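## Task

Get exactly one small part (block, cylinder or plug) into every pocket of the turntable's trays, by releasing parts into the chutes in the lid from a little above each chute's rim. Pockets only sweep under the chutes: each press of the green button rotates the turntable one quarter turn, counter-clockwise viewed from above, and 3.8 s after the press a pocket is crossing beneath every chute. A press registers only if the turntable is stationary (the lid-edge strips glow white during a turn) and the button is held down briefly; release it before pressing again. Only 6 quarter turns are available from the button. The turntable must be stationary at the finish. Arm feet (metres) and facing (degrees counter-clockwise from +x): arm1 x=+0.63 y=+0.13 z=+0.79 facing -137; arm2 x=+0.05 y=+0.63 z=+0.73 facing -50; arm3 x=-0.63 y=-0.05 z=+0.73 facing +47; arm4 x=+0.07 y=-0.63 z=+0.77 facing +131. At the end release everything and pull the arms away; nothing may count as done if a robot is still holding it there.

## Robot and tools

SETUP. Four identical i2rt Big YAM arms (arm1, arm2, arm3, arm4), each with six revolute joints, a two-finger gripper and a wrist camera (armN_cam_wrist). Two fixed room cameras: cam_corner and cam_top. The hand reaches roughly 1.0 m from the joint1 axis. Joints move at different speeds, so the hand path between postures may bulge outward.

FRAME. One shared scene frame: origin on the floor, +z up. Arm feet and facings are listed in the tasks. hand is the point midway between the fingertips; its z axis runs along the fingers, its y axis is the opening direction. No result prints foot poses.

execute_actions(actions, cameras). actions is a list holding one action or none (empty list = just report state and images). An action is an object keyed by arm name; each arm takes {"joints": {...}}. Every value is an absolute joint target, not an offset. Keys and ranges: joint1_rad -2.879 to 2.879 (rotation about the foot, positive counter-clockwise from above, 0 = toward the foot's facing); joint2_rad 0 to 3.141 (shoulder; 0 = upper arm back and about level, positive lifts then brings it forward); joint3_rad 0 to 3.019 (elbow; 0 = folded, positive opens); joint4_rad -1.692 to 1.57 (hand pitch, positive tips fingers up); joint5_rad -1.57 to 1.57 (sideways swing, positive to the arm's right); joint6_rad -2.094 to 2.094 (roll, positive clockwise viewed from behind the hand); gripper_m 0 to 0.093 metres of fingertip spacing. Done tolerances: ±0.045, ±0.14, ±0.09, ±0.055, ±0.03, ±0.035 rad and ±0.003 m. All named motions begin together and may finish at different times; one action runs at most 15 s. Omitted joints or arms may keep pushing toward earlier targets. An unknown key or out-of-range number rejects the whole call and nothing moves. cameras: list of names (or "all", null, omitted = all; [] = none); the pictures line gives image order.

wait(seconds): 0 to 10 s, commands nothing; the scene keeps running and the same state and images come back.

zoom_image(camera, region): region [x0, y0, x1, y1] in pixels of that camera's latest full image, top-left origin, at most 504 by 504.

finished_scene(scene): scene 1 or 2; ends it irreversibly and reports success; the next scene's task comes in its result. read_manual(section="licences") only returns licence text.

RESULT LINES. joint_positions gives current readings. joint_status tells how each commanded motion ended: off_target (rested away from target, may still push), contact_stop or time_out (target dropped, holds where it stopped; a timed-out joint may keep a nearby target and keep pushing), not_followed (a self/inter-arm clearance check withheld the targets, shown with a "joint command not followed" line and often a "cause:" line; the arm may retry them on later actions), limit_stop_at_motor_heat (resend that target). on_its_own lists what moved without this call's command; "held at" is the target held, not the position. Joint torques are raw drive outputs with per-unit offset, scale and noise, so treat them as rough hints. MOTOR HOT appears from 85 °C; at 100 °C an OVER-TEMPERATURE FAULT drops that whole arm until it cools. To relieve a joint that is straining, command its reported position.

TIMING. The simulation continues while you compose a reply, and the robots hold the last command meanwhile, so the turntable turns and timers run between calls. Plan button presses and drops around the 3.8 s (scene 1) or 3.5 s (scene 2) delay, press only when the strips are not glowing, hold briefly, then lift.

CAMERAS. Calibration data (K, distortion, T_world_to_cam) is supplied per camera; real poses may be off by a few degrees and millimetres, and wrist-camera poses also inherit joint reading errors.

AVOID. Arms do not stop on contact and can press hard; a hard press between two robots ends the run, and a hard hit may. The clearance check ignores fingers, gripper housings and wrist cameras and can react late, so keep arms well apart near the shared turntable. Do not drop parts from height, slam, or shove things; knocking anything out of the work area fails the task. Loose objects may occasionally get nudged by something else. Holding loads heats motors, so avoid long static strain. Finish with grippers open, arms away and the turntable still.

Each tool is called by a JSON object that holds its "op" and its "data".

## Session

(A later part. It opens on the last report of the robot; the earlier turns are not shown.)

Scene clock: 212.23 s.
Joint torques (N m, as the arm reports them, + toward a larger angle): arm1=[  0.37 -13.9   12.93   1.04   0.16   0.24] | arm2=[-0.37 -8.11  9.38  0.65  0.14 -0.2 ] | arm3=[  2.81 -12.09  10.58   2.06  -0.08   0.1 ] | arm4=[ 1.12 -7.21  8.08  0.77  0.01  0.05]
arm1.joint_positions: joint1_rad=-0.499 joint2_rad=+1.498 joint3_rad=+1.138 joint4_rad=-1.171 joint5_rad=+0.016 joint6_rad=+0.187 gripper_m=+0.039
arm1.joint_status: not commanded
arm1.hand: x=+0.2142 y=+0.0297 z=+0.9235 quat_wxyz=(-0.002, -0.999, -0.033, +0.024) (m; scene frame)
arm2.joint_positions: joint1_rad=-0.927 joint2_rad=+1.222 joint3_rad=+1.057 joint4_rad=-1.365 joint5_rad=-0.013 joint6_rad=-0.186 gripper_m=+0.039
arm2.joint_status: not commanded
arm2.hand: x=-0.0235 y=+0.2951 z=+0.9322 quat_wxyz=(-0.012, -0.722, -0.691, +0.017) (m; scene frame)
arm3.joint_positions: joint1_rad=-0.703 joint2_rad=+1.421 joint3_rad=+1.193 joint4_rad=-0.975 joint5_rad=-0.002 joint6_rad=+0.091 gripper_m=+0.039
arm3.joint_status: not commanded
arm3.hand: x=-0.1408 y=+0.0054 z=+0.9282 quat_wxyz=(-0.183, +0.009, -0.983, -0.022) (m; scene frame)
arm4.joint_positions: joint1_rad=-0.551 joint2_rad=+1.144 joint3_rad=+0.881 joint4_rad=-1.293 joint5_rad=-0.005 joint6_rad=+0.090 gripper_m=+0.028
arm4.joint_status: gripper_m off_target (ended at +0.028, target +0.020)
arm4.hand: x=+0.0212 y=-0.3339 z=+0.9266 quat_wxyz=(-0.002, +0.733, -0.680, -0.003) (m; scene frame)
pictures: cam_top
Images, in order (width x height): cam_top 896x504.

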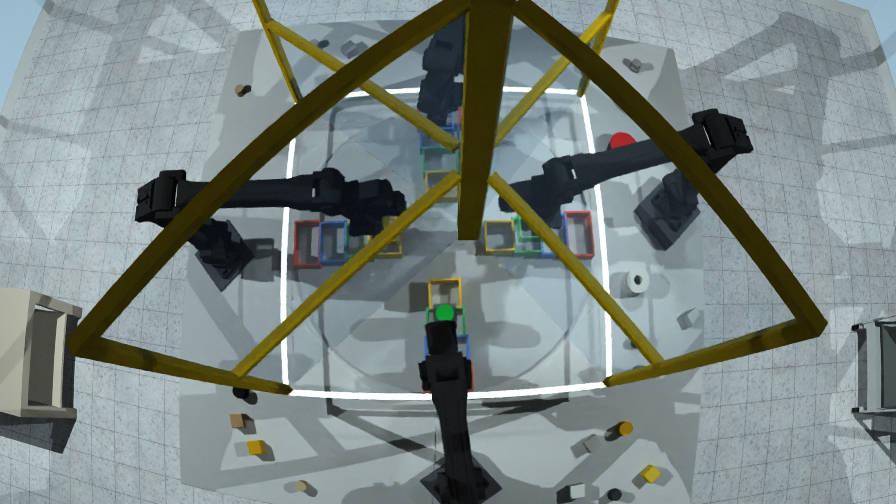

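{"op": "execute_actions", "data": {"actions": [{"arm4":{"joints":{"joint1_rad":-0.595,"joint2_rad":1.3,"joint3_rad":1.385,"joint4_rad":-1.5}}}], "cameras": []}}

{"op": "execute_actions", "data": {"actions": [{"arm4":{"joints":{"joint2_rad":1.545,"joint4_rad":-1.33}}}], "cameras": ["cam_top"]}}

Scene clock: 222.60 s.
Joint torques (N m, as the arm reports them, + toward a larger angle): arm1=[  0.47 -13.87  12.95   1.04   0.16   0.23] | arm2=[-0.24 -7.98  9.38  0.67  0.16 -0.2 ] | arm3=[  2.75 -12.09  10.54   2.06  -0.09   0.11] | arm4=[ 0.58 -9.84 11.47 -0.22  0.    0.02]
arm1.joint_positions: joint1_rad=-0.499 joint2_rad=+1.498 joint3_rad=+1.138 joint4_rad=-1.171 joint5_rad=+0.016 joint6_rad=+0.187 gripper_m=+0.039
arm1.joint_status: not commanded
arm1.hand: x=+0.2142 y=+0.0297 z=+0.9235 quat_wxyz=(-0.002, -0.999, -0.033, +0.024) (m; scene frame)
arm2.joint_positions: joint1_rad=-0.927 joint2_rad=+1.222 joint3_rad=+1.057 joint4_rad=-1.365 joint5_rad=-0.013 joint6_rad=-0.186 gripper_m=+0.039
arm2.joint_status: not commanded
arm2.hand: x=-0.0235 y=+0.2951 z=+0.9322 quat_wxyz=(-0.012, -0.722, -0.691, +0.017) (m; scene frame)
arm3.joint_positions: joint1_rad=-0.703 joint2_rad=+1.421 joint3_rad=+1.193 joint4_rad=-0.975 joint5_rad=-0.002 joint6_rad=+0.091 gripper_m=+0.039
arm3.joint_status: not commanded
arm3.hand: x=-0.1408 y=+0.0054 z=+0.9282 quat_wxyz=(-0.183, +0.009, -0.983, -0.022) (m; scene frame)
arm4.joint_positions: joint1_rad=-0.592 joint2_rad=+1.303 joint3_rad=+1.335 joint4_rad=-1.488 joint5_rad=-0.005 joint6_rad=+0.090 gripper_m=+0.028
arm4.joint_status: all done
arm4.hand: x=+0.0204 y=-0.2343 z=+1.0494 quat_wxyz=(-0.034, +0.718, -0.694, -0.042) (m; scene frame)
pictures: none
No camera images: the call's "cameras" was empty. Leave "cameras" out to get every camera's image.

Scene clock: 223.67 s.
Joint torques (N m, as the arm reports them, + toward a larger angle): arm1=[  0.4  -13.85  12.94   1.05   0.16   0.23] | arm2=[-0.1  -8.07  9.45  0.65  0.14 -0.2 ] | arm3=[  2.46 -12.3   10.52   2.08  -0.1    0.1 ] | arm4=[  0.5  -13.85  10.73   0.72   0.     0.  ]
arm1.joint_positions: joint1_rad=-0.499 joint2_rad=+1.498 joint3_rad=+1.138 joint4_rad=-1.171 joint5_rad=+0.016 joint6_rad=+0.187 gripper_m=+0.039
arm1.joint_status: not commanded
arm1.hand: x=+0.2142 y=+0.0297 z=+0.9235 quat_wxyz=(-0.002, -0.999, -0.033, +0.024) (m; scene frame)
arm2.joint_positions: joint1_rad=-0.927 joint2_rad=+1.222 joint3_rad=+1.057 joint4_rad=-1.365 joint5_rad=-0.013 joint6_rad=-0.186 gripper_m=+0.039
arm2.joint_status: not commanded
arm2.hand: x=-0.0235 y=+0.2951 z=+0.9322 quat_wxyz=(-0.012, -0.722, -0.691, +0.017) (m; scene frame)
arm3.joint_positions: joint1_rad=-0.703 joint2_rad=+1.421 joint3_rad=+1.193 joint4_rad=-0.975 joint5_rad=-0.002 joint6_rad=+0.091 gripper_m=+0.039
arm3.joint_status: not commanded
arm3.hand: x=-0.1408 y=+0.0054 z=+0.9282 quat_wxyz=(-0.183, +0.009, -0.983, -0.022) (m; scene frame)
arm4.joint_positions: joint1_rad=-0.592 joint2_rad=+1.559 joint3_rad=+1.341 joint4_rad=-1.343 joint5_rad=-0.005 joint6_rad=+0.090 gripper_m=+0.028
arm4.joint_status: all done
arm4.hand: x=+0.0132 y=-0.1721 z=+0.9486 quat_wxyz=(-0.001, +0.719, -0.695, -0.001) (m; scene frame)
pictures: cam_top
Images, in order (width x height): cam_top 896x504.

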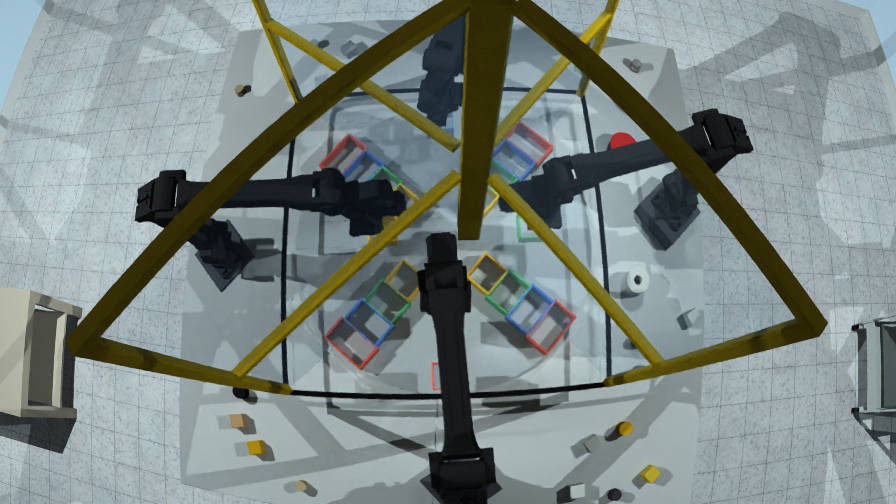

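{"op": "execute_actions", "data": {"actions": [{"arm4":{"joints":{"joint2_rad":1.62}}}], "cameras": []}}

{"op": "execute_actions", "data": {"actions": [{"arm4":{"joints":{"joint2_rad":1.2,"joint3_rad":1.15,"joint1_rad":-0.55}}}], "cameras": []}}

{"op": "execute_actions", "data": {"actions": [{"arm4":{"joints":{"joint2_rad":1.14,"joint3_rad":0.89,"joint4_rad":-1.27}}}], "cameras": []}}

{"op": "wait", "data": {"seconds": 0.65}}

{"op": "execute_actions", "data": {"actions": [{"arm1":{"joints":{"gripper_m":0.07}},"arm2":{"joints":{"gripper_m":0.07}},"arm3":{"joints":{"gripper_m":0.065}},"arm4":{"joints":{"gripper_m":0.07}}}], "cameras": ["cam_top"]}}

{"op": "execute_actions", "data": {"actions": [{"arm1":{"joints":{"joint2_rad":1.12,"joint3_rad":1.09,"joint4_rad":-1.53}},"arm2":{"joints":{"joint2_rad":1.12,"joint3_rad":1.09,"joint4_rad":-1.53}},"arm3":{"joints":{"joint2_rad":1.05,"joint3_rad":1.1}},"arm4":{"joints":{"joint2_rad":1.12,"joint3_rad":1.09,"joint4_rad":-1.53}}}], "cameras": ["cam_top"]}}

Scene clock: 232.27 s.
Joint torques (N m, as the arm reports them, + toward a larger angle): arm1=[  0.36 -13.87  12.96   1.04   0.16   0.23] | arm2=[-0.04 -7.95  9.39  0.69  0.15 -0.2 ] | arm3=[  2.33 -12.25  10.46   2.09  -0.09   0.1 ] | arm4=[ -0.37 -10.86   9.81   0.91   0.03   0.04]
arm1.joint_positions: joint1_rad=-0.499 joint2_rad=+1.498 joint3_rad=+1.138 joint4_rad=-1.171 joint5_rad=+0.016 joint6_rad=+0.187 gripper_m=+0.039
arm1.joint_status: not commanded
arm1.hand: x=+0.2142 y=+0.0297 z=+0.9235 quat_wxyz=(-0.002, -0.999, -0.033, +0.024) (m; scene frame)
arm2.joint_positions: joint1_rad=-0.927 joint2_rad=+1.222 joint3_rad=+1.057 joint4_rad=-1.365 joint5_rad=-0.013 joint6_rad=-0.186 gripper_m=+0.039
arm2.joint_status: not commanded
arm2.hand: x=-0.0235 y=+0.2951 z=+0.9322 quat_wxyz=(-0.012, -0.722, -0.691, +0.017) (m; scene frame)
arm3.joint_positions: joint1_rad=-0.703 joint2_rad=+1.421 joint3_rad=+1.193 joint4_rad=-0.975 joint5_rad=-0.002 joint6_rad=+0.091 gripper_m=+0.039
arm3.joint_status: not commanded
arm3.hand: x=-0.1408 y=+0.0054 z=+0.9282 quat_wxyz=(-0.183, +0.009, -0.983, -0.022) (m; scene frame)
arm4.joint_positions: joint1_rad=-0.592 joint2_rad=+1.589 joint3_rad=+1.352 joint4_rad=-1.343 joint5_rad=-0.005 joint6_rad=+0.090 gripper_m=+0.028
arm4.joint_status: all done
arm4.hand: x=+0.0126 y=-0.1671 z=+0.9393 quat_wxyz=(+0.005, +0.719, -0.695, +0.006) (m; scene frame)
pictures: none
No camera images: the call's "cameras" was empty. Leave "cameras" out to get every camera's image.

Scene clock: 233.57 s.
Joint torques (N m, as the arm reports them, + toward a larger angle): arm1=[  0.29 -13.88  12.94   1.05   0.16   0.23] | arm2=[-0.12 -8.04  9.37  0.57  0.14 -0.19] | arm3=[  2.7  -12.24  10.53   2.1   -0.08   0.11] | arm4=[ 0.44 -8.12  8.3   0.53 -0.04  0.03]
arm1.joint_positions: joint1_rad=-0.499 joint2_rad=+1.498 joint3_rad=+1.138 joint4_rad=-1.171 joint5_rad=+0.016 joint6_rad=+0.187 gripper_m=+0.039
arm1.joint_status: not commanded
arm1.hand: x=+0.2142 y=+0.0297 z=+0.9235 quat_wxyz=(-0.002, -0.999, -0.033, +0.024) (m; scene frame)
arm2.joint_positions: joint1_rad=-0.927 joint2_rad=+1.222 joint3_rad=+1.057 joint4_rad=-1.365 joint5_rad=-0.013 joint6_rad=-0.186 gripper_m=+0.039
arm2.joint_status: not commanded
arm2.hand: x=-0.0235 y=+0.2951 z=+0.9322 quat_wxyz=(-0.012, -0.722, -0.691, +0.017) (m; scene frame)
arm3.joint_positions: joint1_rad=-0.703 joint2_rad=+1.421 joint3_rad=+1.193 joint4_rad=-0.975 joint5_rad=-0.002 joint6_rad=+0.091 gripper_m=+0.039
arm3.joint_status: not commanded
arm3.hand: x=-0.1408 y=+0.0054 z=+0.9282 quat_wxyz=(-0.183, +0.009, -0.983, -0.022) (m; scene frame)
arm4.joint_positions: joint1_rad=-0.552 joint2_rad=+1.197 joint3_rad=+1.146 joint4_rad=-1.331 joint5_rad=-0.005 joint6_rad=+0.090 gripper_m=+0.028
arm4.joint_status: all done
arm4.hand: x=+0.0087 y=-0.2592 z=+1.0146 quat_wxyz=(-0.055, +0.730, -0.678, -0.072) (m; scene frame)
pictures: none
No camera images: the call's "cameras" was empty. Leave "cameras" out to get every camera's image.

Scene clock: 234.70 s.
Joint torques (N m, as the arm reports them, + toward a larger angle): arm1=[  0.38 -13.75  12.95   1.04   0.15   0.23] | arm2=[-0.27 -7.96  9.4   0.63  0.14 -0.2 ] | arm3=[  2.71 -11.94  10.44   2.03  -0.11   0.08] | arm4=[ 0.82 -6.56  8.03  0.74 -0.02  0.04]
arm1.joint_positions: joint1_rad=-0.499 joint2_rad=+1.498 joint3_rad=+1.138 joint4_rad=-1.171 joint5_rad=+0.016 joint6_rad=+0.187 gripper_m=+0.039
arm1.joint_status: not commanded
arm1.hand: x=+0.2142 y=+0.0297 z=+0.9235 quat_wxyz=(-0.002, -0.999, -0.033, +0.024) (m; scene frame)
arm2.joint_positions: joint1_rad=-0.927 joint2_rad=+1.222 joint3_rad=+1.057 joint4_rad=-1.365 joint5_rad=-0.013 joint6_rad=-0.186 gripper_m=+0.039
arm2.joint_status: not commanded
arm2.hand: x=-0.0235 y=+0.2951 z=+0.9322 quat_wxyz=(-0.012, -0.722, -0.691, +0.017) (m; scene frame)
arm3.joint_positions: joint1_rad=-0.703 joint2_rad=+1.421 joint3_rad=+1.193 joint4_rad=-0.975 joint5_rad=-0.002 joint6_rad=+0.091 gripper_m=+0.039
arm3.joint_status: not commanded
arm3.hand: x=-0.1408 y=+0.0054 z=+0.9282 quat_wxyz=(-0.183, +0.009, -0.983, -0.022) (m; scene frame)
arm4.joint_positions: joint1_rad=-0.552 joint2_rad=+1.144 joint3_rad=+0.881 joint4_rad=-1.284 joint5_rad=-0.005 joint6_rad=+0.090 gripper_m=+0.028
arm4.joint_status: all done
arm4.hand: x=+0.0211 y=-0.3317 z=+0.9264 quat_wxyz=(-0.005, +0.733, -0.681, -0.007) (m; scene frame)
pictures: none
No camera images: the call's "cameras" was empty. Leave "cameras" out to get every camera's image.

Scene clock: 235.37 s.
Joint torques (N m, as the arm reports them, + toward a larger angle): arm1=[  0.39 -13.95  12.96   1.04   0.15   0.23] | arm2=[-0.3  -8.06  9.39  0.6   0.15 -0.2 ] | arm3=[  2.84 -12.1   10.42   2.03  -0.07   0.1 ] | arm4=[ 0.78 -7.1   8.13  0.77  0.    0.04]
arm1.joint_positions: joint1_rad=-0.499 joint2_rad=+1.498 joint3_rad=+1.138 joint4_rad=-1.171 joint5_rad=+0.016 joint6_rad=+0.187 gripper_m=+0.039
arm1.joint_status: not commanded
arm1.hand: x=+0.2142 y=+0.0297 z=+0.9235 quat_wxyz=(-0.002, -0.999, -0.033, +0.024) (m; scene frame)
arm2.joint_positions: joint1_rad=-0.927 joint2_rad=+1.222 joint3_rad=+1.057 joint4_rad=-1.365 joint5_rad=-0.013 joint6_rad=-0.186 gripper_m=+0.039
arm2.joint_status: not commanded
arm2.hand: x=-0.0235 y=+0.2951 z=+0.9322 quat_wxyz=(-0.012, -0.722, -0.691, +0.017) (m; scene frame)
arm3.joint_positions: joint1_rad=-0.703 joint2_rad=+1.421 joint3_rad=+1.193 joint4_rad=-0.975 joint5_rad=-0.002 joint6_rad=+0.091 gripper_m=+0.039
arm3.joint_status: not commanded
arm3.hand: x=-0.1408 y=+0.0054 z=+0.9282 quat_wxyz=(-0.183, +0.009, -0.983, -0.022) (m; scene frame)
arm4.joint_positions: joint1_rad=-0.552 joint2_rad=+1.144 joint3_rad=+0.881 joint4_rad=-1.284 joint5_rad=-0.005 joint6_rad=+0.090 gripper_m=+0.028
arm4.joint_status: all done
arm4.hand: x=+0.0211 y=-0.3317 z=+0.9264 quat_wxyz=(-0.005, +0.733, -0.681, -0.007) (m; scene frame)
wait: 0.67 s; at rest by 0.27 s
pictures: arm1_cam_wrist, arm2_cam_wrist, arm3_cam_wrist, arm4_cam_wrist, cam_corner, cam_top
camera_calibration (this result's frames):
arm1_cam_wrist: T_world_to_cam=[[-0.0544665, 0.998426, 0.0133996, -0.0352689], [0.830786, 0.0378689, 0.555302, -0.689797], [0.55392, 0.0413775, -0.831541, 0.769939], [0, 0, 0, 1]] pos_world=[0.144668, 0.029477, 1.02375]
arm2_cam_wrist: T_world_to_cam=[[-0.99837, 0.056916, -0.00412362, -0.0324794], [0.0451991, 0.832815, 0.551702, -0.755276], [0.0348349, 0.550617, -0.834031, 0.739583], [0, 0, 0, 1]] pos_world=[-0.024052, 0.223627, 1.03339]
arm3_cam_wrist: T_world_to_cam=[[0.0240469, -0.999341, -0.0271738, 0.0345036], [-0.966485, -0.0301886, 0.25494, -0.365734], [-0.255593, 0.0201325, -0.966575, 0.988561], [0, 0, 0, 1]] pos_world=[-0.101637, 0.00353771, 1.0497]
arm4_cam_wrist: T_world_to_cam=[[0.998102, 0.0608172, 0.00972526, -0.0144117], [0.0440805, -0.815668, 0.576838, -0.801295], [0.0430143, -0.575314, -0.816801, 0.688052], [0, 0, 0, 1]] pos_world=[0.0201098, -0.256868, 1.02436]
Images, in order (width x height): arm1_cam_wrist 616x616, arm2_cam_wrist 616x616, arm3_cam_wrist 616x616, arm4_cam_wrist 616x616, cam_corner 896x504, cam_top 896x504.

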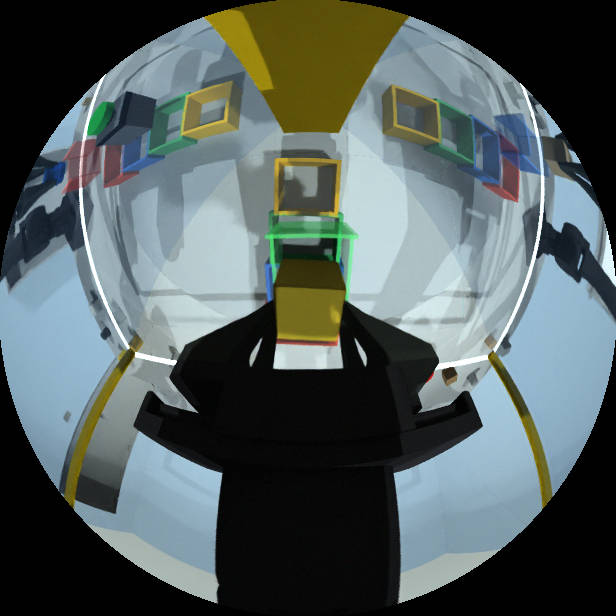

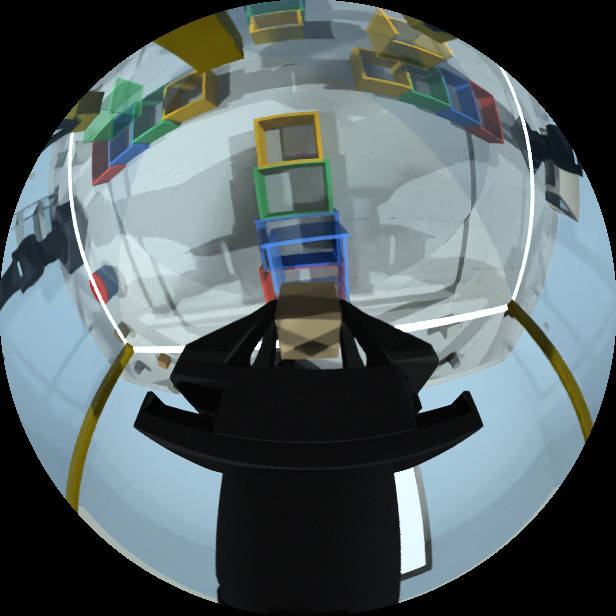

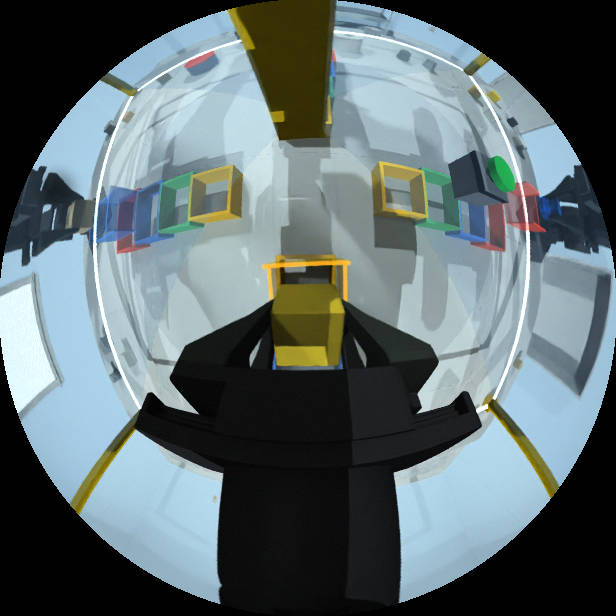

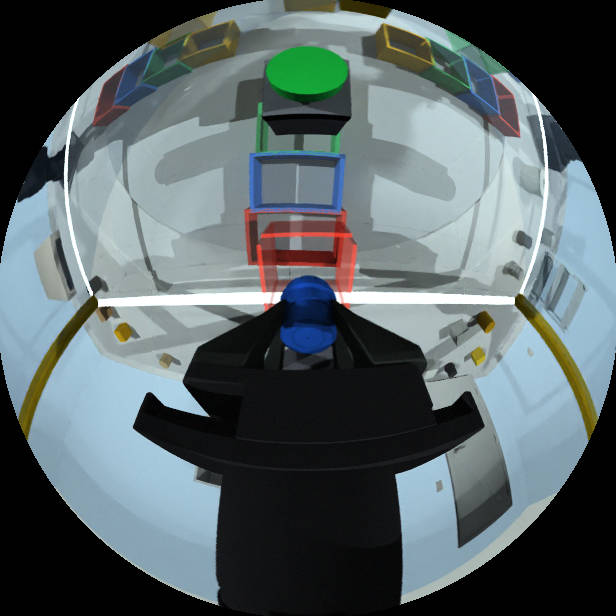

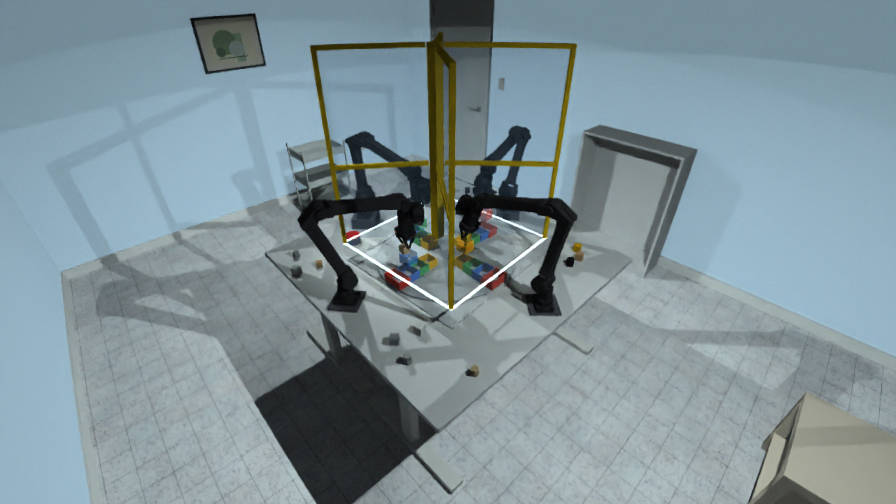

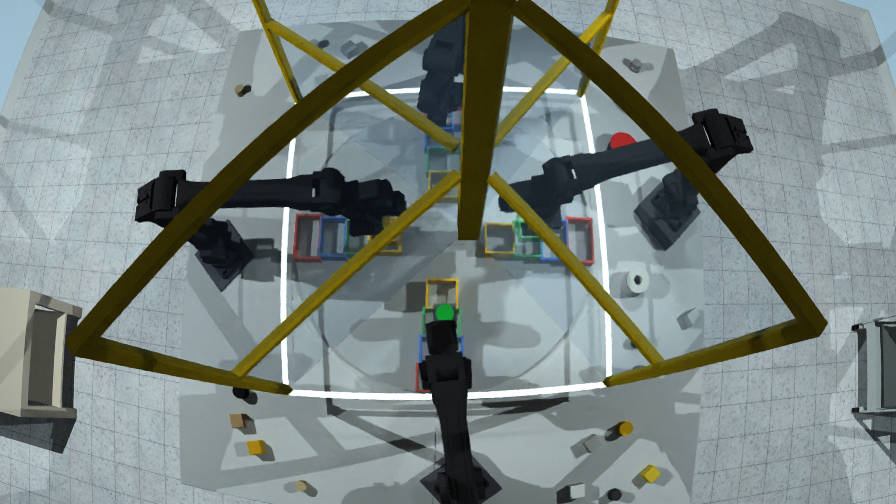

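Scene clock: 235.97 s.
Joint torques (N m, as the arm reports them, + toward a larger angle): arm1=[  0.33 -13.8   12.91   1.04   0.16   0.23] | arm2=[-0.25 -8.06  9.27  0.56  0.14 -0.21] | arm3=[  2.58 -12.15  10.48   2.09  -0.08   0.1 ] | arm4=[ 0.78 -7.14  8.01  0.65 -0.03  0.02]
arm1.joint_positions: joint1_rad=-0.499 joint2_rad=+1.498 joint3_rad=+1.138 joint4_rad=-1.171 joint5_rad=+0.016 joint6_rad=+0.187 gripper_m=+0.070
arm1.joint_status: all done
arm1.hand: x=+0.2142 y=+0.0297 z=+0.9235 quat_wxyz=(-0.002, -0.999, -0.033, +0.024) (m; scene frame)
arm2.joint_positions: joint1_rad=-0.927 joint2_rad=+1.222 joint3_rad=+1.057 joint4_rad=-1.365 joint5_rad=-0.013 joint6_rad=-0.186 gripper_m=+0.070
arm2.joint_status: all done
arm2.hand: x=-0.0235 y=+0.2951 z=+0.9322 quat_wxyz=(-0.012, -0.722, -0.691, +0.017) (m; scene frame)
arm3.joint_positions: joint1_rad=-0.703 joint2_rad=+1.421 joint3_rad=+1.193 joint4_rad=-0.975 joint5_rad=-0.003 joint6_rad=+0.091 gripper_m=+0.065
arm3.joint_status: all done
arm3.hand: x=-0.1408 y=+0.0055 z=+0.9282 quat_wxyz=(-0.183, +0.009, -0.983, -0.022) (m; scene frame)
arm4.joint_positions: joint1_rad=-0.552 joint2_rad=+1.144 joint3_rad=+0.881 joint4_rad=-1.284 joint5_rad=-0.005 joint6_rad=+0.090 gripper_m=+0.070
arm4.joint_status: all done
arm4.hand: x=+0.0211 y=-0.3317 z=+0.9264 quat_wxyz=(-0.005, +0.733, -0.681, -0.007) (m; scene frame)
pictures: cam_top
Images, in order (width x height): cam_top 896x504.

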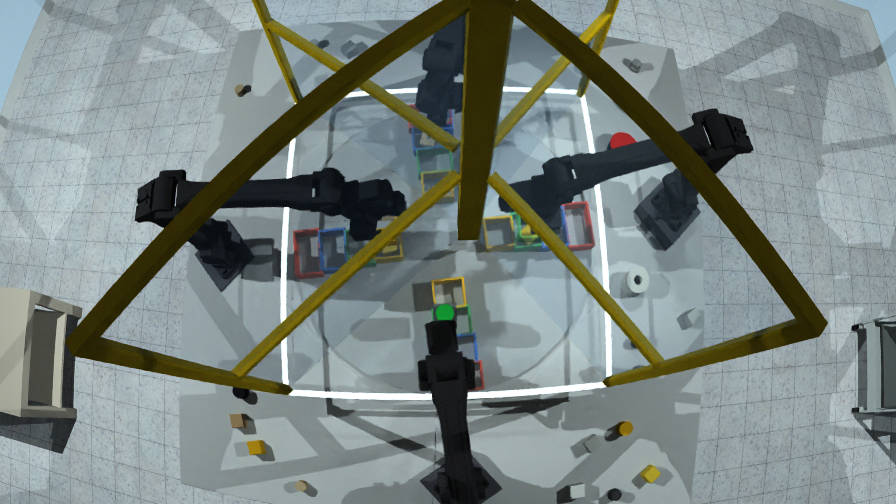

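Scene clock: 237.27 s.
Joint torques (N m, as the arm reports them, + toward a larger angle): arm1=[ 0.27 -6.18 10.33 -0.28  0.15  0.23] | arm2=[-0.11 -6.47 12.39 -0.14  0.14 -0.21] | arm3=[ 2.42 -7.11  9.38  2.16 -0.1   0.09] | arm4=[ 1.05 -7.3  11.03 -0.51  0.02  0.04]
arm1.joint_positions: joint1_rad=-0.499 joint2_rad=+1.113 joint3_rad=+1.077 joint4_rad=-1.518 joint5_rad=+0.016 joint6_rad=+0.187 gripper_m=+0.070
arm1.joint_status: all done
arm1.hand: x=+0.3387 y=+0.0631 z=+1.0304 quat_wxyz=(+0.000, -0.999, -0.033, +0.013) (m; scene frame)
arm2.joint_positions: joint1_rad=-0.927 joint2_rad=+1.119 joint3_rad=+1.057 joint4_rad=-1.522 joint5_rad=-0.013 joint6_rad=-0.186 gripper_m=+0.070
arm2.joint_status: all done
arm2.hand: x=-0.0124 y=+0.3413 z=+0.9623 quat_wxyz=(+0.003, -0.723, -0.691, -0.006) (m; scene frame)
arm3.joint_positions: joint1_rad=-0.703 joint2_rad=+1.049 joint3_rad=+1.090 joint4_rad=-0.968 joint5_rad=-0.003 joint6_rad=+0.091 gripper_m=+0.065
arm3.joint_status: all done
arm3.hand: x=-0.2126 y=-0.0030 z=+1.0404 quat_wxyz=(-0.317, +0.009, -0.948, -0.036) (m; scene frame)
arm4.joint_positions: joint1_rad=-0.552 joint2_rad=+1.125 joint3_rad=+1.043 joint4_rad=-1.518 joint5_rad=-0.005 joint6_rad=+0.090 gripper_m=+0.070
arm4.joint_status: all done
arm4.hand: x=+0.0220 y=-0.3393 z=+0.9927 quat_wxyz=(+0.011, +0.732, -0.681, +0.014) (m; scene frame)
pictures: cam_top
Images, in order (width x height): cam_top 896x504.

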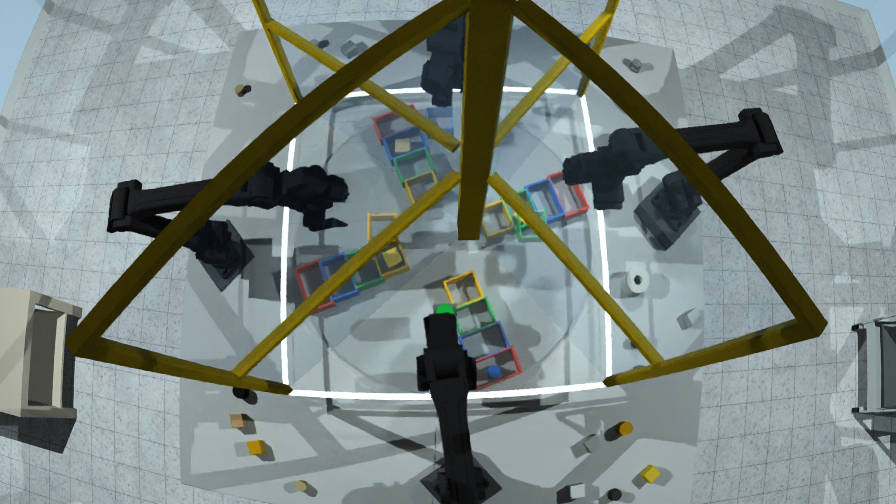

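{"op": "execute_actions", "data": {"actions": [{"arm1":{"joints":{"joint1_rad":1.065,"joint6_rad":0,"gripper_m":0.08}},"arm2":{"joints":{"joint1_rad":-2.235,"joint6_rad":0,"gripper_m":0.08}},"arm3":{"joints":{"joint1_rad":0.858,"joint4_rad":-1.53,"joint6_rad":0,"gripper_m":0.08}},"arm4":{"joints":{"joint1_rad":0.9,"joint6_rad":0,"gripper_m":0.08}}}], "cameras": []}}

{"op": "execute_actions", "data": {"actions": [{"arm1":{"joints":{"joint2_rad":1.362,"joint3_rad":0.74,"joint4_rad":-0.92}},"arm2":{"joints":{"joint2_rad":1.44,"joint3_rad":0.99,"joint4_rad":-1.11}},"arm3":{"joints":{"joint2_rad":1.835,"joint3_rad":1.54,"joint4_rad":-1.215}},"arm4":{"joints":{"joint2_rad":1.595,"joint3_rad":1.08,"joint4_rad":-1.01}}}]}}

Scene clock: 250.90 s.
Joint torques (N m, as the arm reports them, + toward a larger angle): arm1=[-0.26 -6.27 10.34 -0.27  0.15 -0.01] | arm2=[ 0.57 -6.28 12.47 -0.13  0.13  0.13] | arm3=[ 2.02 -5.28  8.83  0.23 -0.01 -0.05] | arm4=[ 0.7  -6.98 10.98 -0.52  0.04 -0.16]
arm1.joint_positions: joint1_rad=+1.058 joint2_rad=+1.117 joint3_rad=+1.077 joint4_rad=-1.518 joint5_rad=+0.016 joint6_rad=+0.012 gripper_m=+0.080
arm1.joint_status: all done
arm1.hand: x=+0.6999 y=-0.1582 z=+1.0302 quat_wxyz=(-0.002, -0.622, -0.783, +0.017) (m; scene frame)
arm2.joint_positions: joint1_rad=-2.233 joint2_rad=+1.119 joint3_rad=+1.057 joint4_rad=-1.522 joint5_rad=-0.012 joint6_rad=-0.013 gripper_m=+0.080
arm2.joint_status: all done
arm2.hand: x=-0.2417 y=+0.6179 z=+0.9654 quat_wxyz=(-0.005, -1.000, -0.023, -0.001) (m; scene frame)
arm3.joint_positions: joint1_rad=+0.852 joint2_rad=+1.049 joint3_rad=+1.090 joint4_rad=-1.517 joint5_rad=-0.004 joint6_rad=+0.008 gripper_m=+0.080
arm3.joint_status: all done
arm3.hand: x=-0.6590 y=+0.2465 z=+0.9920 quat_wxyz=(-0.033, +0.736, -0.675, -0.037) (m; scene frame)
arm4.joint_positions: joint1_rad=+0.900 joint2_rad=+1.125 joint3_rad=+1.043 joint4_rad=-1.518 joint5_rad=-0.006 joint6_rad=+0.009 gripper_m=+0.080
arm4.joint_status: all done
arm4.hand: x=-0.2228 y=-0.6423 z=+0.9932 quat_wxyz=(+0.006, +1.000, +0.018, +0.017) (m; scene frame)
pictures: none
No camera images: the call's "cameras" was empty. Leave "cameras" out to get every camera's image.

Scene clock: 252.57 s.
Joint torques (N m, as the arm reports them, + toward a larger angle): arm1=[ -0.2  -10.08   9.09   0.91   0.16  -0.01] | arm2=[  0.32 -11.04   8.71   0.56   0.15   0.15] | arm3=[  1.6  -18.78  10.05   0.84  -0.01  -0.07] | arm4=[  1.18 -13.96   9.02   0.72   0.05  -0.18]
arm1.joint_positions: joint1_rad=+1.058 joint2_rad=+1.375 joint3_rad=+0.722 joint4_rad=-0.935 joint5_rad=+0.016 joint6_rad=+0.012 gripper_m=+0.080
arm1.joint_status: all done
arm1.hand: x=+0.7017 y=-0.1722 z=+0.8277 quat_wxyz=(+0.010, -0.622, -0.783, +0.007) (m; scene frame)
arm2.joint_positions: joint1_rad=-2.233 joint2_rad=+1.451 joint3_rad=+0.990 joint4_rad=-1.119 joint5_rad=-0.012 joint6_rad=-0.013 gripper_m=+0.080
arm2.joint_status: all done
arm2.hand: x=-0.3312 y=+0.6153 z=+0.8334 quat_wxyz=(-0.005, -1.000, -0.023, +0.000) (m; scene frame)
arm3.joint_positions: joint1_rad=+0.852 joint2_rad=+1.844 joint3_rad=+1.504 joint4_rad=-1.222 joint5_rad=-0.004 joint6_rad=+0.008 gripper_m=+0.080
arm3.joint_status: all done
arm3.hand: x=-0.6823 y=+0.5012 z=+0.8334 quat_wxyz=(-0.005, +0.737, -0.676, -0.005) (m; scene frame)
arm4.joint_positions: joint1_rad=+0.900 joint2_rad=+1.612 joint3_rad=+1.043 joint4_rad=-1.025 joint5_rad=-0.006 joint6_rad=+0.009 gripper_m=+0.080
arm4.joint_status: all done
arm4.hand: x=-0.3498 y=-0.6490 z=+0.8225 quat_wxyz=(+0.006, +1.000, +0.018, +0.014) (m; scene frame)
pictures: arm1_cam_wrist, arm2_cam_wrist, arm3_cam_wrist, arm4_cam_wrist, cam_corner, cam_top
camera_calibration (this result's frames):
arm1_cam_wrist: T_world_to_cam=[[-0.975802, -0.214852, 0.0406062, 0.609179], [-0.148192, 0.786392, 0.599689, -0.254849], [-0.160776, 0.57916, -0.799202, 0.995954], [0, 0, 0, 1]] pos_world=[0.716798, -0.245523, 0.924062]
arm2_cam_wrist: T_world_to_cam=[[-0.0333321, 0.999272, -0.0185826, -0.606387], [0.810321, 0.0379037, 0.584759, -0.238594], [0.585037, 0.00443338, -0.810994, 0.990731], [0, 0, 0, 1]] pos_world=[-0.406489, 0.610596, 0.931729]
arm3_cam_wrist: T_world_to_cam=[[0.996002, 0.0884864, 0.0122866, 0.625406], [0.0652995, -0.814965, 0.57582, -0.0201078], [0.0609653, -0.572715, -0.817484, 1.13743], [0, 0, 0, 1]] pos_world=[-0.690937, 0.579698, 0.933729]
arm4_cam_wrist: T_world_to_cam=[[-0.0230665, 0.999734, -0.000244527, 0.636439], [0.789659, 0.0183695, 0.613272, -0.211683], [0.613113, 0.013953, -0.789872, 0.996259], [0, 0, 0, 1]] pos_world=[-0.428982, -0.646281, 0.916892]
Images, in order (width x height): arm1_cam_wrist 616x616, arm2_cam_wrist 616x616, arm3_cam_wrist 616x616, arm4_cam_wrist 616x616, cam_corner 896x504, cam_top 896x504.

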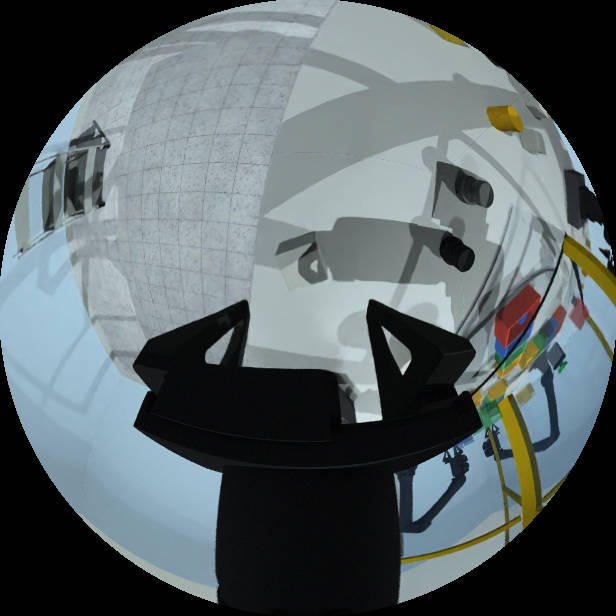

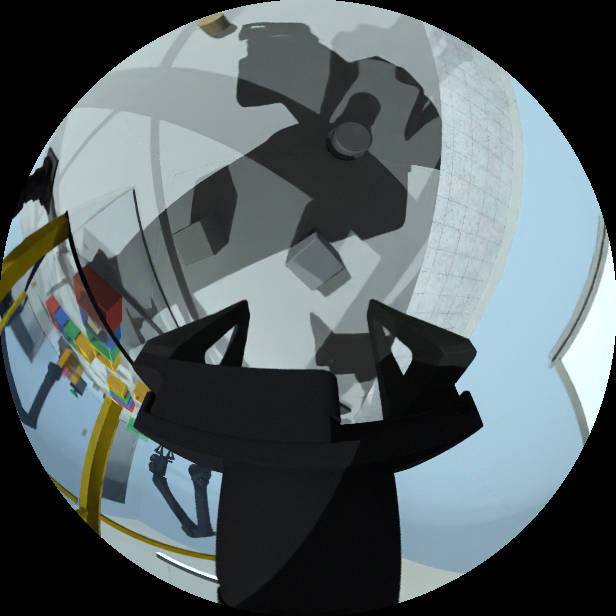

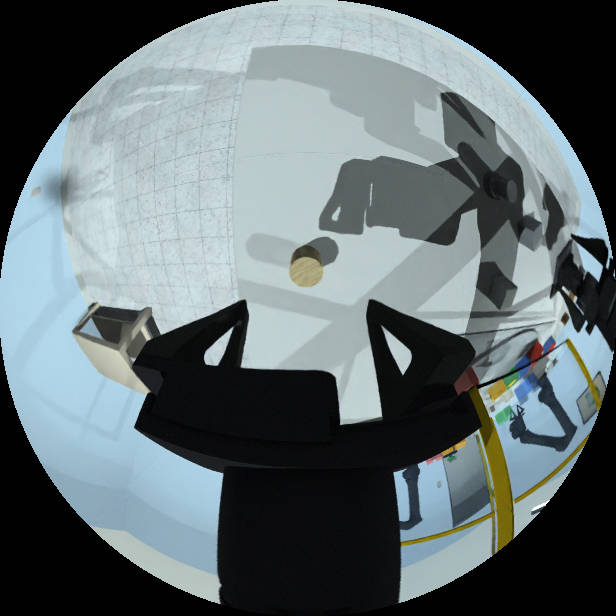

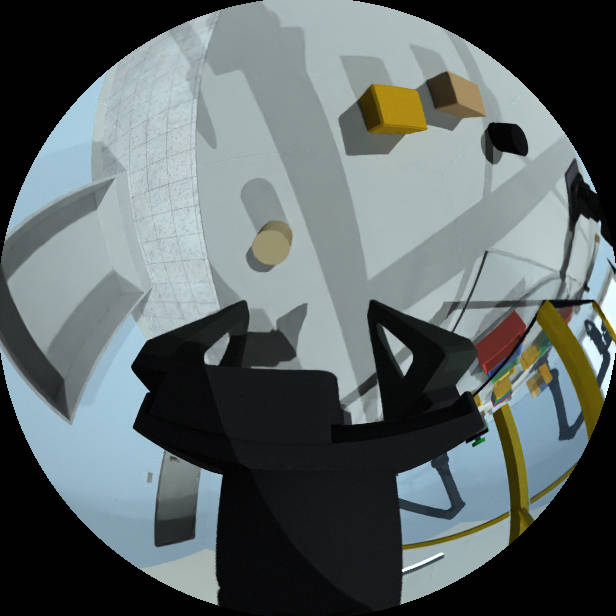

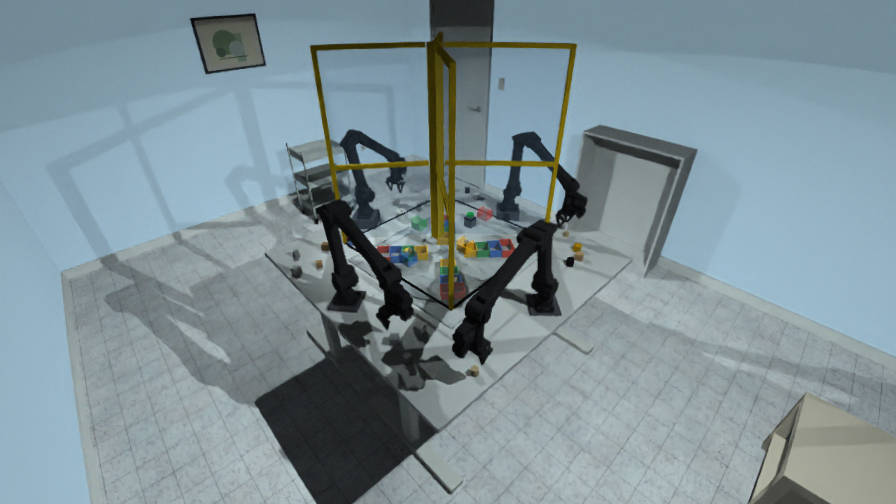

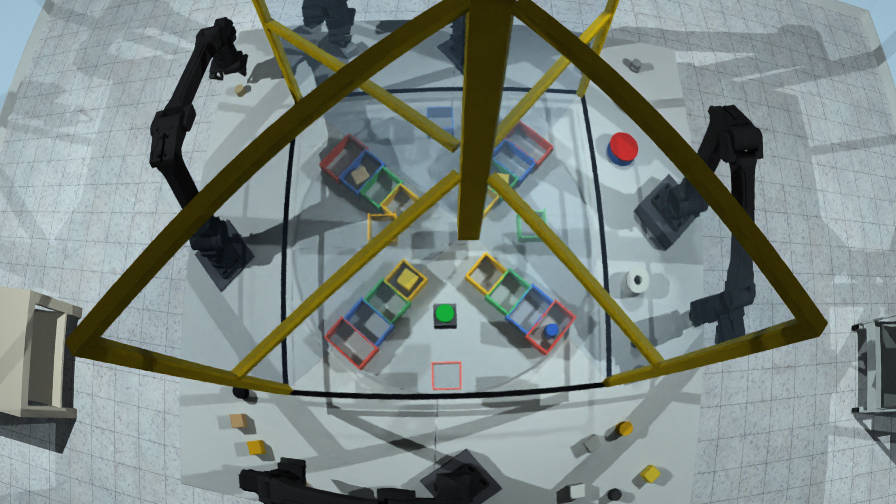

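{"op": "execute_actions", "data": {"actions": [{"arm1":{"joints":{"joint6_rad":-0.33}},"arm2":{"joints":{"joint1_rad":-2.25,"joint6_rad":0.65}},"arm4":{"joints":{"joint1_rad":0.962,"joint4_rad":-0.93}}}], "cameras": []}}

{"op": "execute_actions", "data": {"actions": [{"arm1":{"joints":{"joint2_rad":1.53,"joint3_rad":0.628,"joint4_rad":-0.63}},"arm2":{"joints":{"joint2_rad":1.568,"joint3_rad":0.883,"joint4_rad":-0.87}},"arm3":{"joints":{"joint2_rad":1.938,"joint3_rad":1.423,"joint4_rad":-1.03}},"arm4":{"joints":{"joint2_rad":1.766,"joint3_rad":1.035,"joint4_rad":-0.805}}}], "cameras": ["arm1_cam_wrist","arm2_cam_wrist","arm3_cam_wrist","arm4_cam_wrist"]}}

Scene clock: 272.03 s.
Joint torques (N m, as the arm reports them, + toward a larger angle): arm1=[ -0.28 -10.11   9.03   0.91   0.12  -0.01] | arm2=[ -0.28 -10.7    8.78   0.53   0.21   0.15] | arm3=[  1.88 -18.98  10.     0.85  -0.02  -0.09] | arm4=[  0.66 -13.59   9.11   0.99   0.03  -0.19]
arm1.joint_positions: joint1_rad=+1.058 joint2_rad=+1.375 joint3_rad=+0.722 joint4_rad=-0.935 joint5_rad=+0.016 joint6_rad=-0.317 gripper_m=+0.080
arm1.joint_status: all done
arm1.hand: x=+0.7017 y=-0.1722 z=+0.8277 quat_wxyz=(+0.011, -0.486, -0.874, +0.005) (m; scene frame)
arm2.joint_positions: joint1_rad=-2.241 joint2_rad=+1.451 joint3_rad=+0.990 joint4_rad=-1.119 joint5_rad=-0.012 joint6_rad=+0.636 gripper_m=+0.080
arm2.joint_status: all done
arm2.hand: x=-0.3312 y=+0.6180 z=+0.8334 quat_wxyz=(-0.004, -0.954, +0.300, -0.001) (m; scene frame)
arm3.joint_positions: joint1_rad=+0.852 joint2_rad=+1.844 joint3_rad=+1.504 joint4_rad=-1.222 joint5_rad=-0.004 joint6_rad=+0.008 gripper_m=+0.080
arm3.joint_status: not commanded
arm3.hand: x=-0.6823 y=+0.5012 z=+0.8334 quat_wxyz=(-0.005, +0.737, -0.676, -0.005) (m; scene frame)
arm4.joint_positions: joint1_rad=+0.966 joint2_rad=+1.612 joint3_rad=+1.043 joint4_rad=-0.945 joint5_rad=-0.006 joint6_rad=+0.009 gripper_m=+0.080
arm4.joint_status: all done
arm4.hand: x=-0.3670 y=-0.6791 z=+0.8229 quat_wxyz=(+0.008, +0.998, +0.051, -0.025) (m; scene frame)
pictures: none
No camera images: the call's "cameras" was empty. Leave "cameras" out to get every camera's image.

Scene clock: 273.10 s.
Joint torques (N m, as the arm reports them, + toward a larger angle): arm1=[ -0.3  -10.85   7.02   0.95   0.12  -0.01] | arm2=[ -0.24 -10.75   7.7    0.5    0.21   0.15] | arm3=[  1.9  -19.95   7.45   1.21   0.02  -0.06] | arm4=[  0.62 -15.75   6.06   0.6    0.03  -0.22]
arm1.joint_positions: joint1_rad=+1.058 joint2_rad=+1.542 joint3_rad=+0.614 joint4_rad=-0.645 joint5_rad=+0.016 joint6_rad=-0.317 gripper_m=+0.080
arm1.joint_status: all done
arm1.hand: x=+0.6997 y=-0.1665 z=+0.7497 quat_wxyz=(+0.006, -0.485, -0.874, +0.010) (m; scene frame)
arm2.joint_positions: joint1_rad=-2.241 joint2_rad=+1.571 joint3_rad=+0.881 joint4_rad=-0.879 joint5_rad=-0.012 joint6_rad=+0.636 gripper_m=+0.080
arm2.joint_status: all done
arm2.hand: x=-0.3332 y=+0.6182 z=+0.7550 quat_wxyz=(-0.006, -0.954, +0.300, +0.004) (m; scene frame)
arm3.joint_positions: joint1_rad=+0.852 joint2_rad=+1.952 joint3_rad=+1.412 joint4_rad=-1.045 joint5_rad=-0.004 joint6_rad=+0.008 gripper_m=+0.080
arm3.joint_status: all done
arm3.hand: x=-0.6818 y=+0.5002 z=+0.7445 quat_wxyz=(+0.003, +0.737, -0.676, +0.003) (m; scene frame)
arm4.joint_positions: joint1_rad=+0.966 joint2_rad=+1.786 joint3_rad=+1.029 joint4_rad=-0.818 joint5_rad=-0.006 joint6_rad=+0.009 gripper_m=+0.080
arm4.joint_status: all done
arm4.hand: x=-0.3710 y=-0.6800 z=+0.7457 quat_wxyz=(+0.006, +0.999, +0.051, +0.005) (m; scene frame)
pictures: arm1_cam_wrist, arm2_cam_wrist, arm3_cam_wrist, arm4_cam_wrist
camera_calibration (this result's frames):
arm1_cam_wrist: T_world_to_cam=[[-0.854039, -0.518559, 0.0413963, 0.475269], [-0.39612, 0.699839, 0.594403, -0.0498932], [-0.337204, 0.491245, -0.803101, 1.04174], [0, 0, 0, 1]] pos_world=[0.737414, -0.230379, 0.846608]
arm2_cam_wrist: T_world_to_cam=[[0.583641, 0.811659, -0.0239235, -0.285291], [0.668293, -0.463398, 0.581934, 0.0735431], [0.461246, -0.355629, -0.812884, 1.11106], [0, 0, 0, 1]] pos_world=[-0.395111, 0.660762, 0.853538]
arm3_cam_wrist: T_world_to_cam=[[0.995984, 0.0886656, 0.0123952, 0.625937], [0.0640148, -0.802088, 0.593765, 0.00956352], [0.0625886, -0.590587, -0.804543, 1.06456], [0, 0, 0, 1]] pos_world=[-0.690665, 0.580886, 0.843047]
arm4_cam_wrist: T_world_to_cam=[[-0.0892177, 0.996012, -0.000971326, 0.640397], [0.797748, 0.0720421, 0.598672, -0.0968501], [0.596354, 0.0526372, -0.800994, 0.977431], [0, 0, 0, 1]] pos_world=[-0.448499, -0.682315, 0.84152]
Images, in order (width x height): arm1_cam_wrist 616x616, arm2_cam_wrist 616x616, arm3_cam_wrist 616x616, arm4_cam_wrist 616x616.

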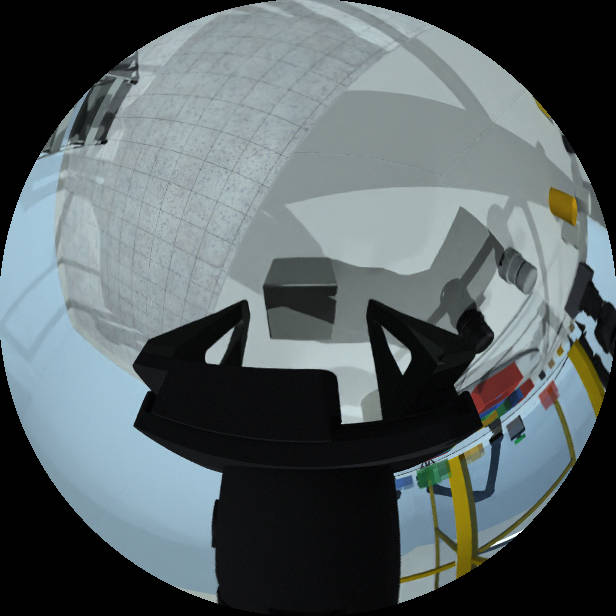

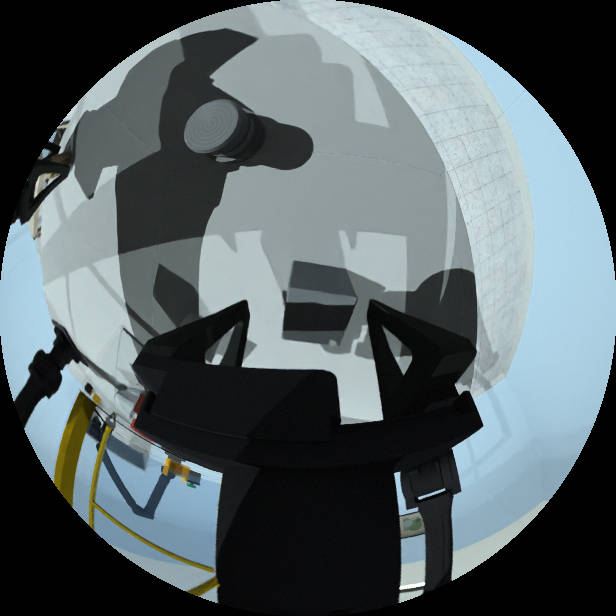

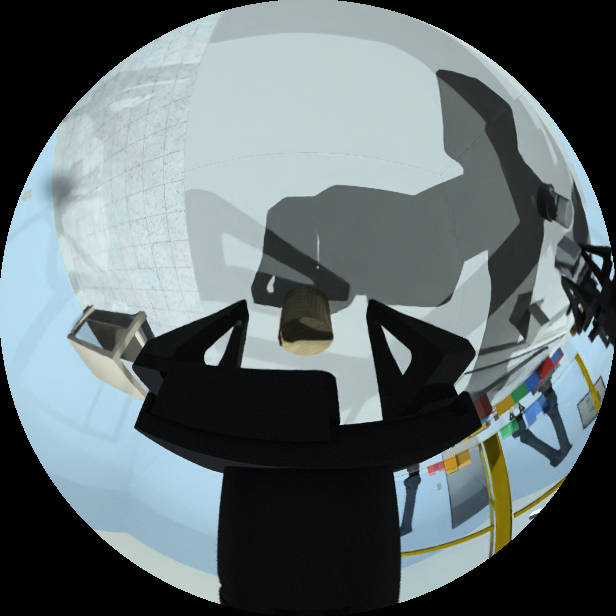

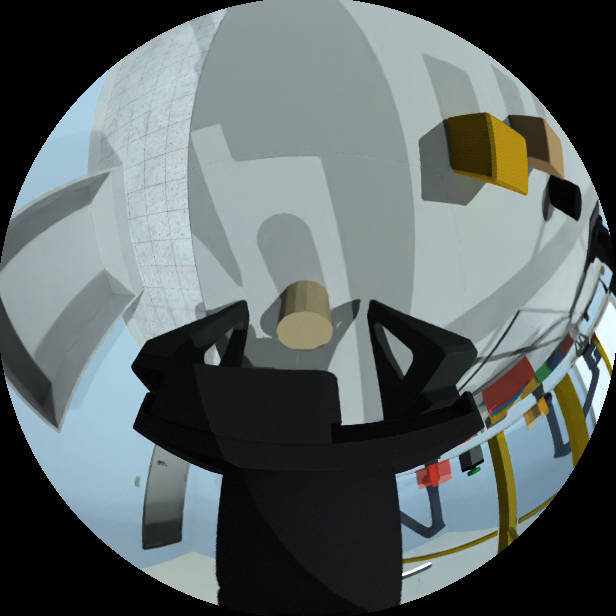

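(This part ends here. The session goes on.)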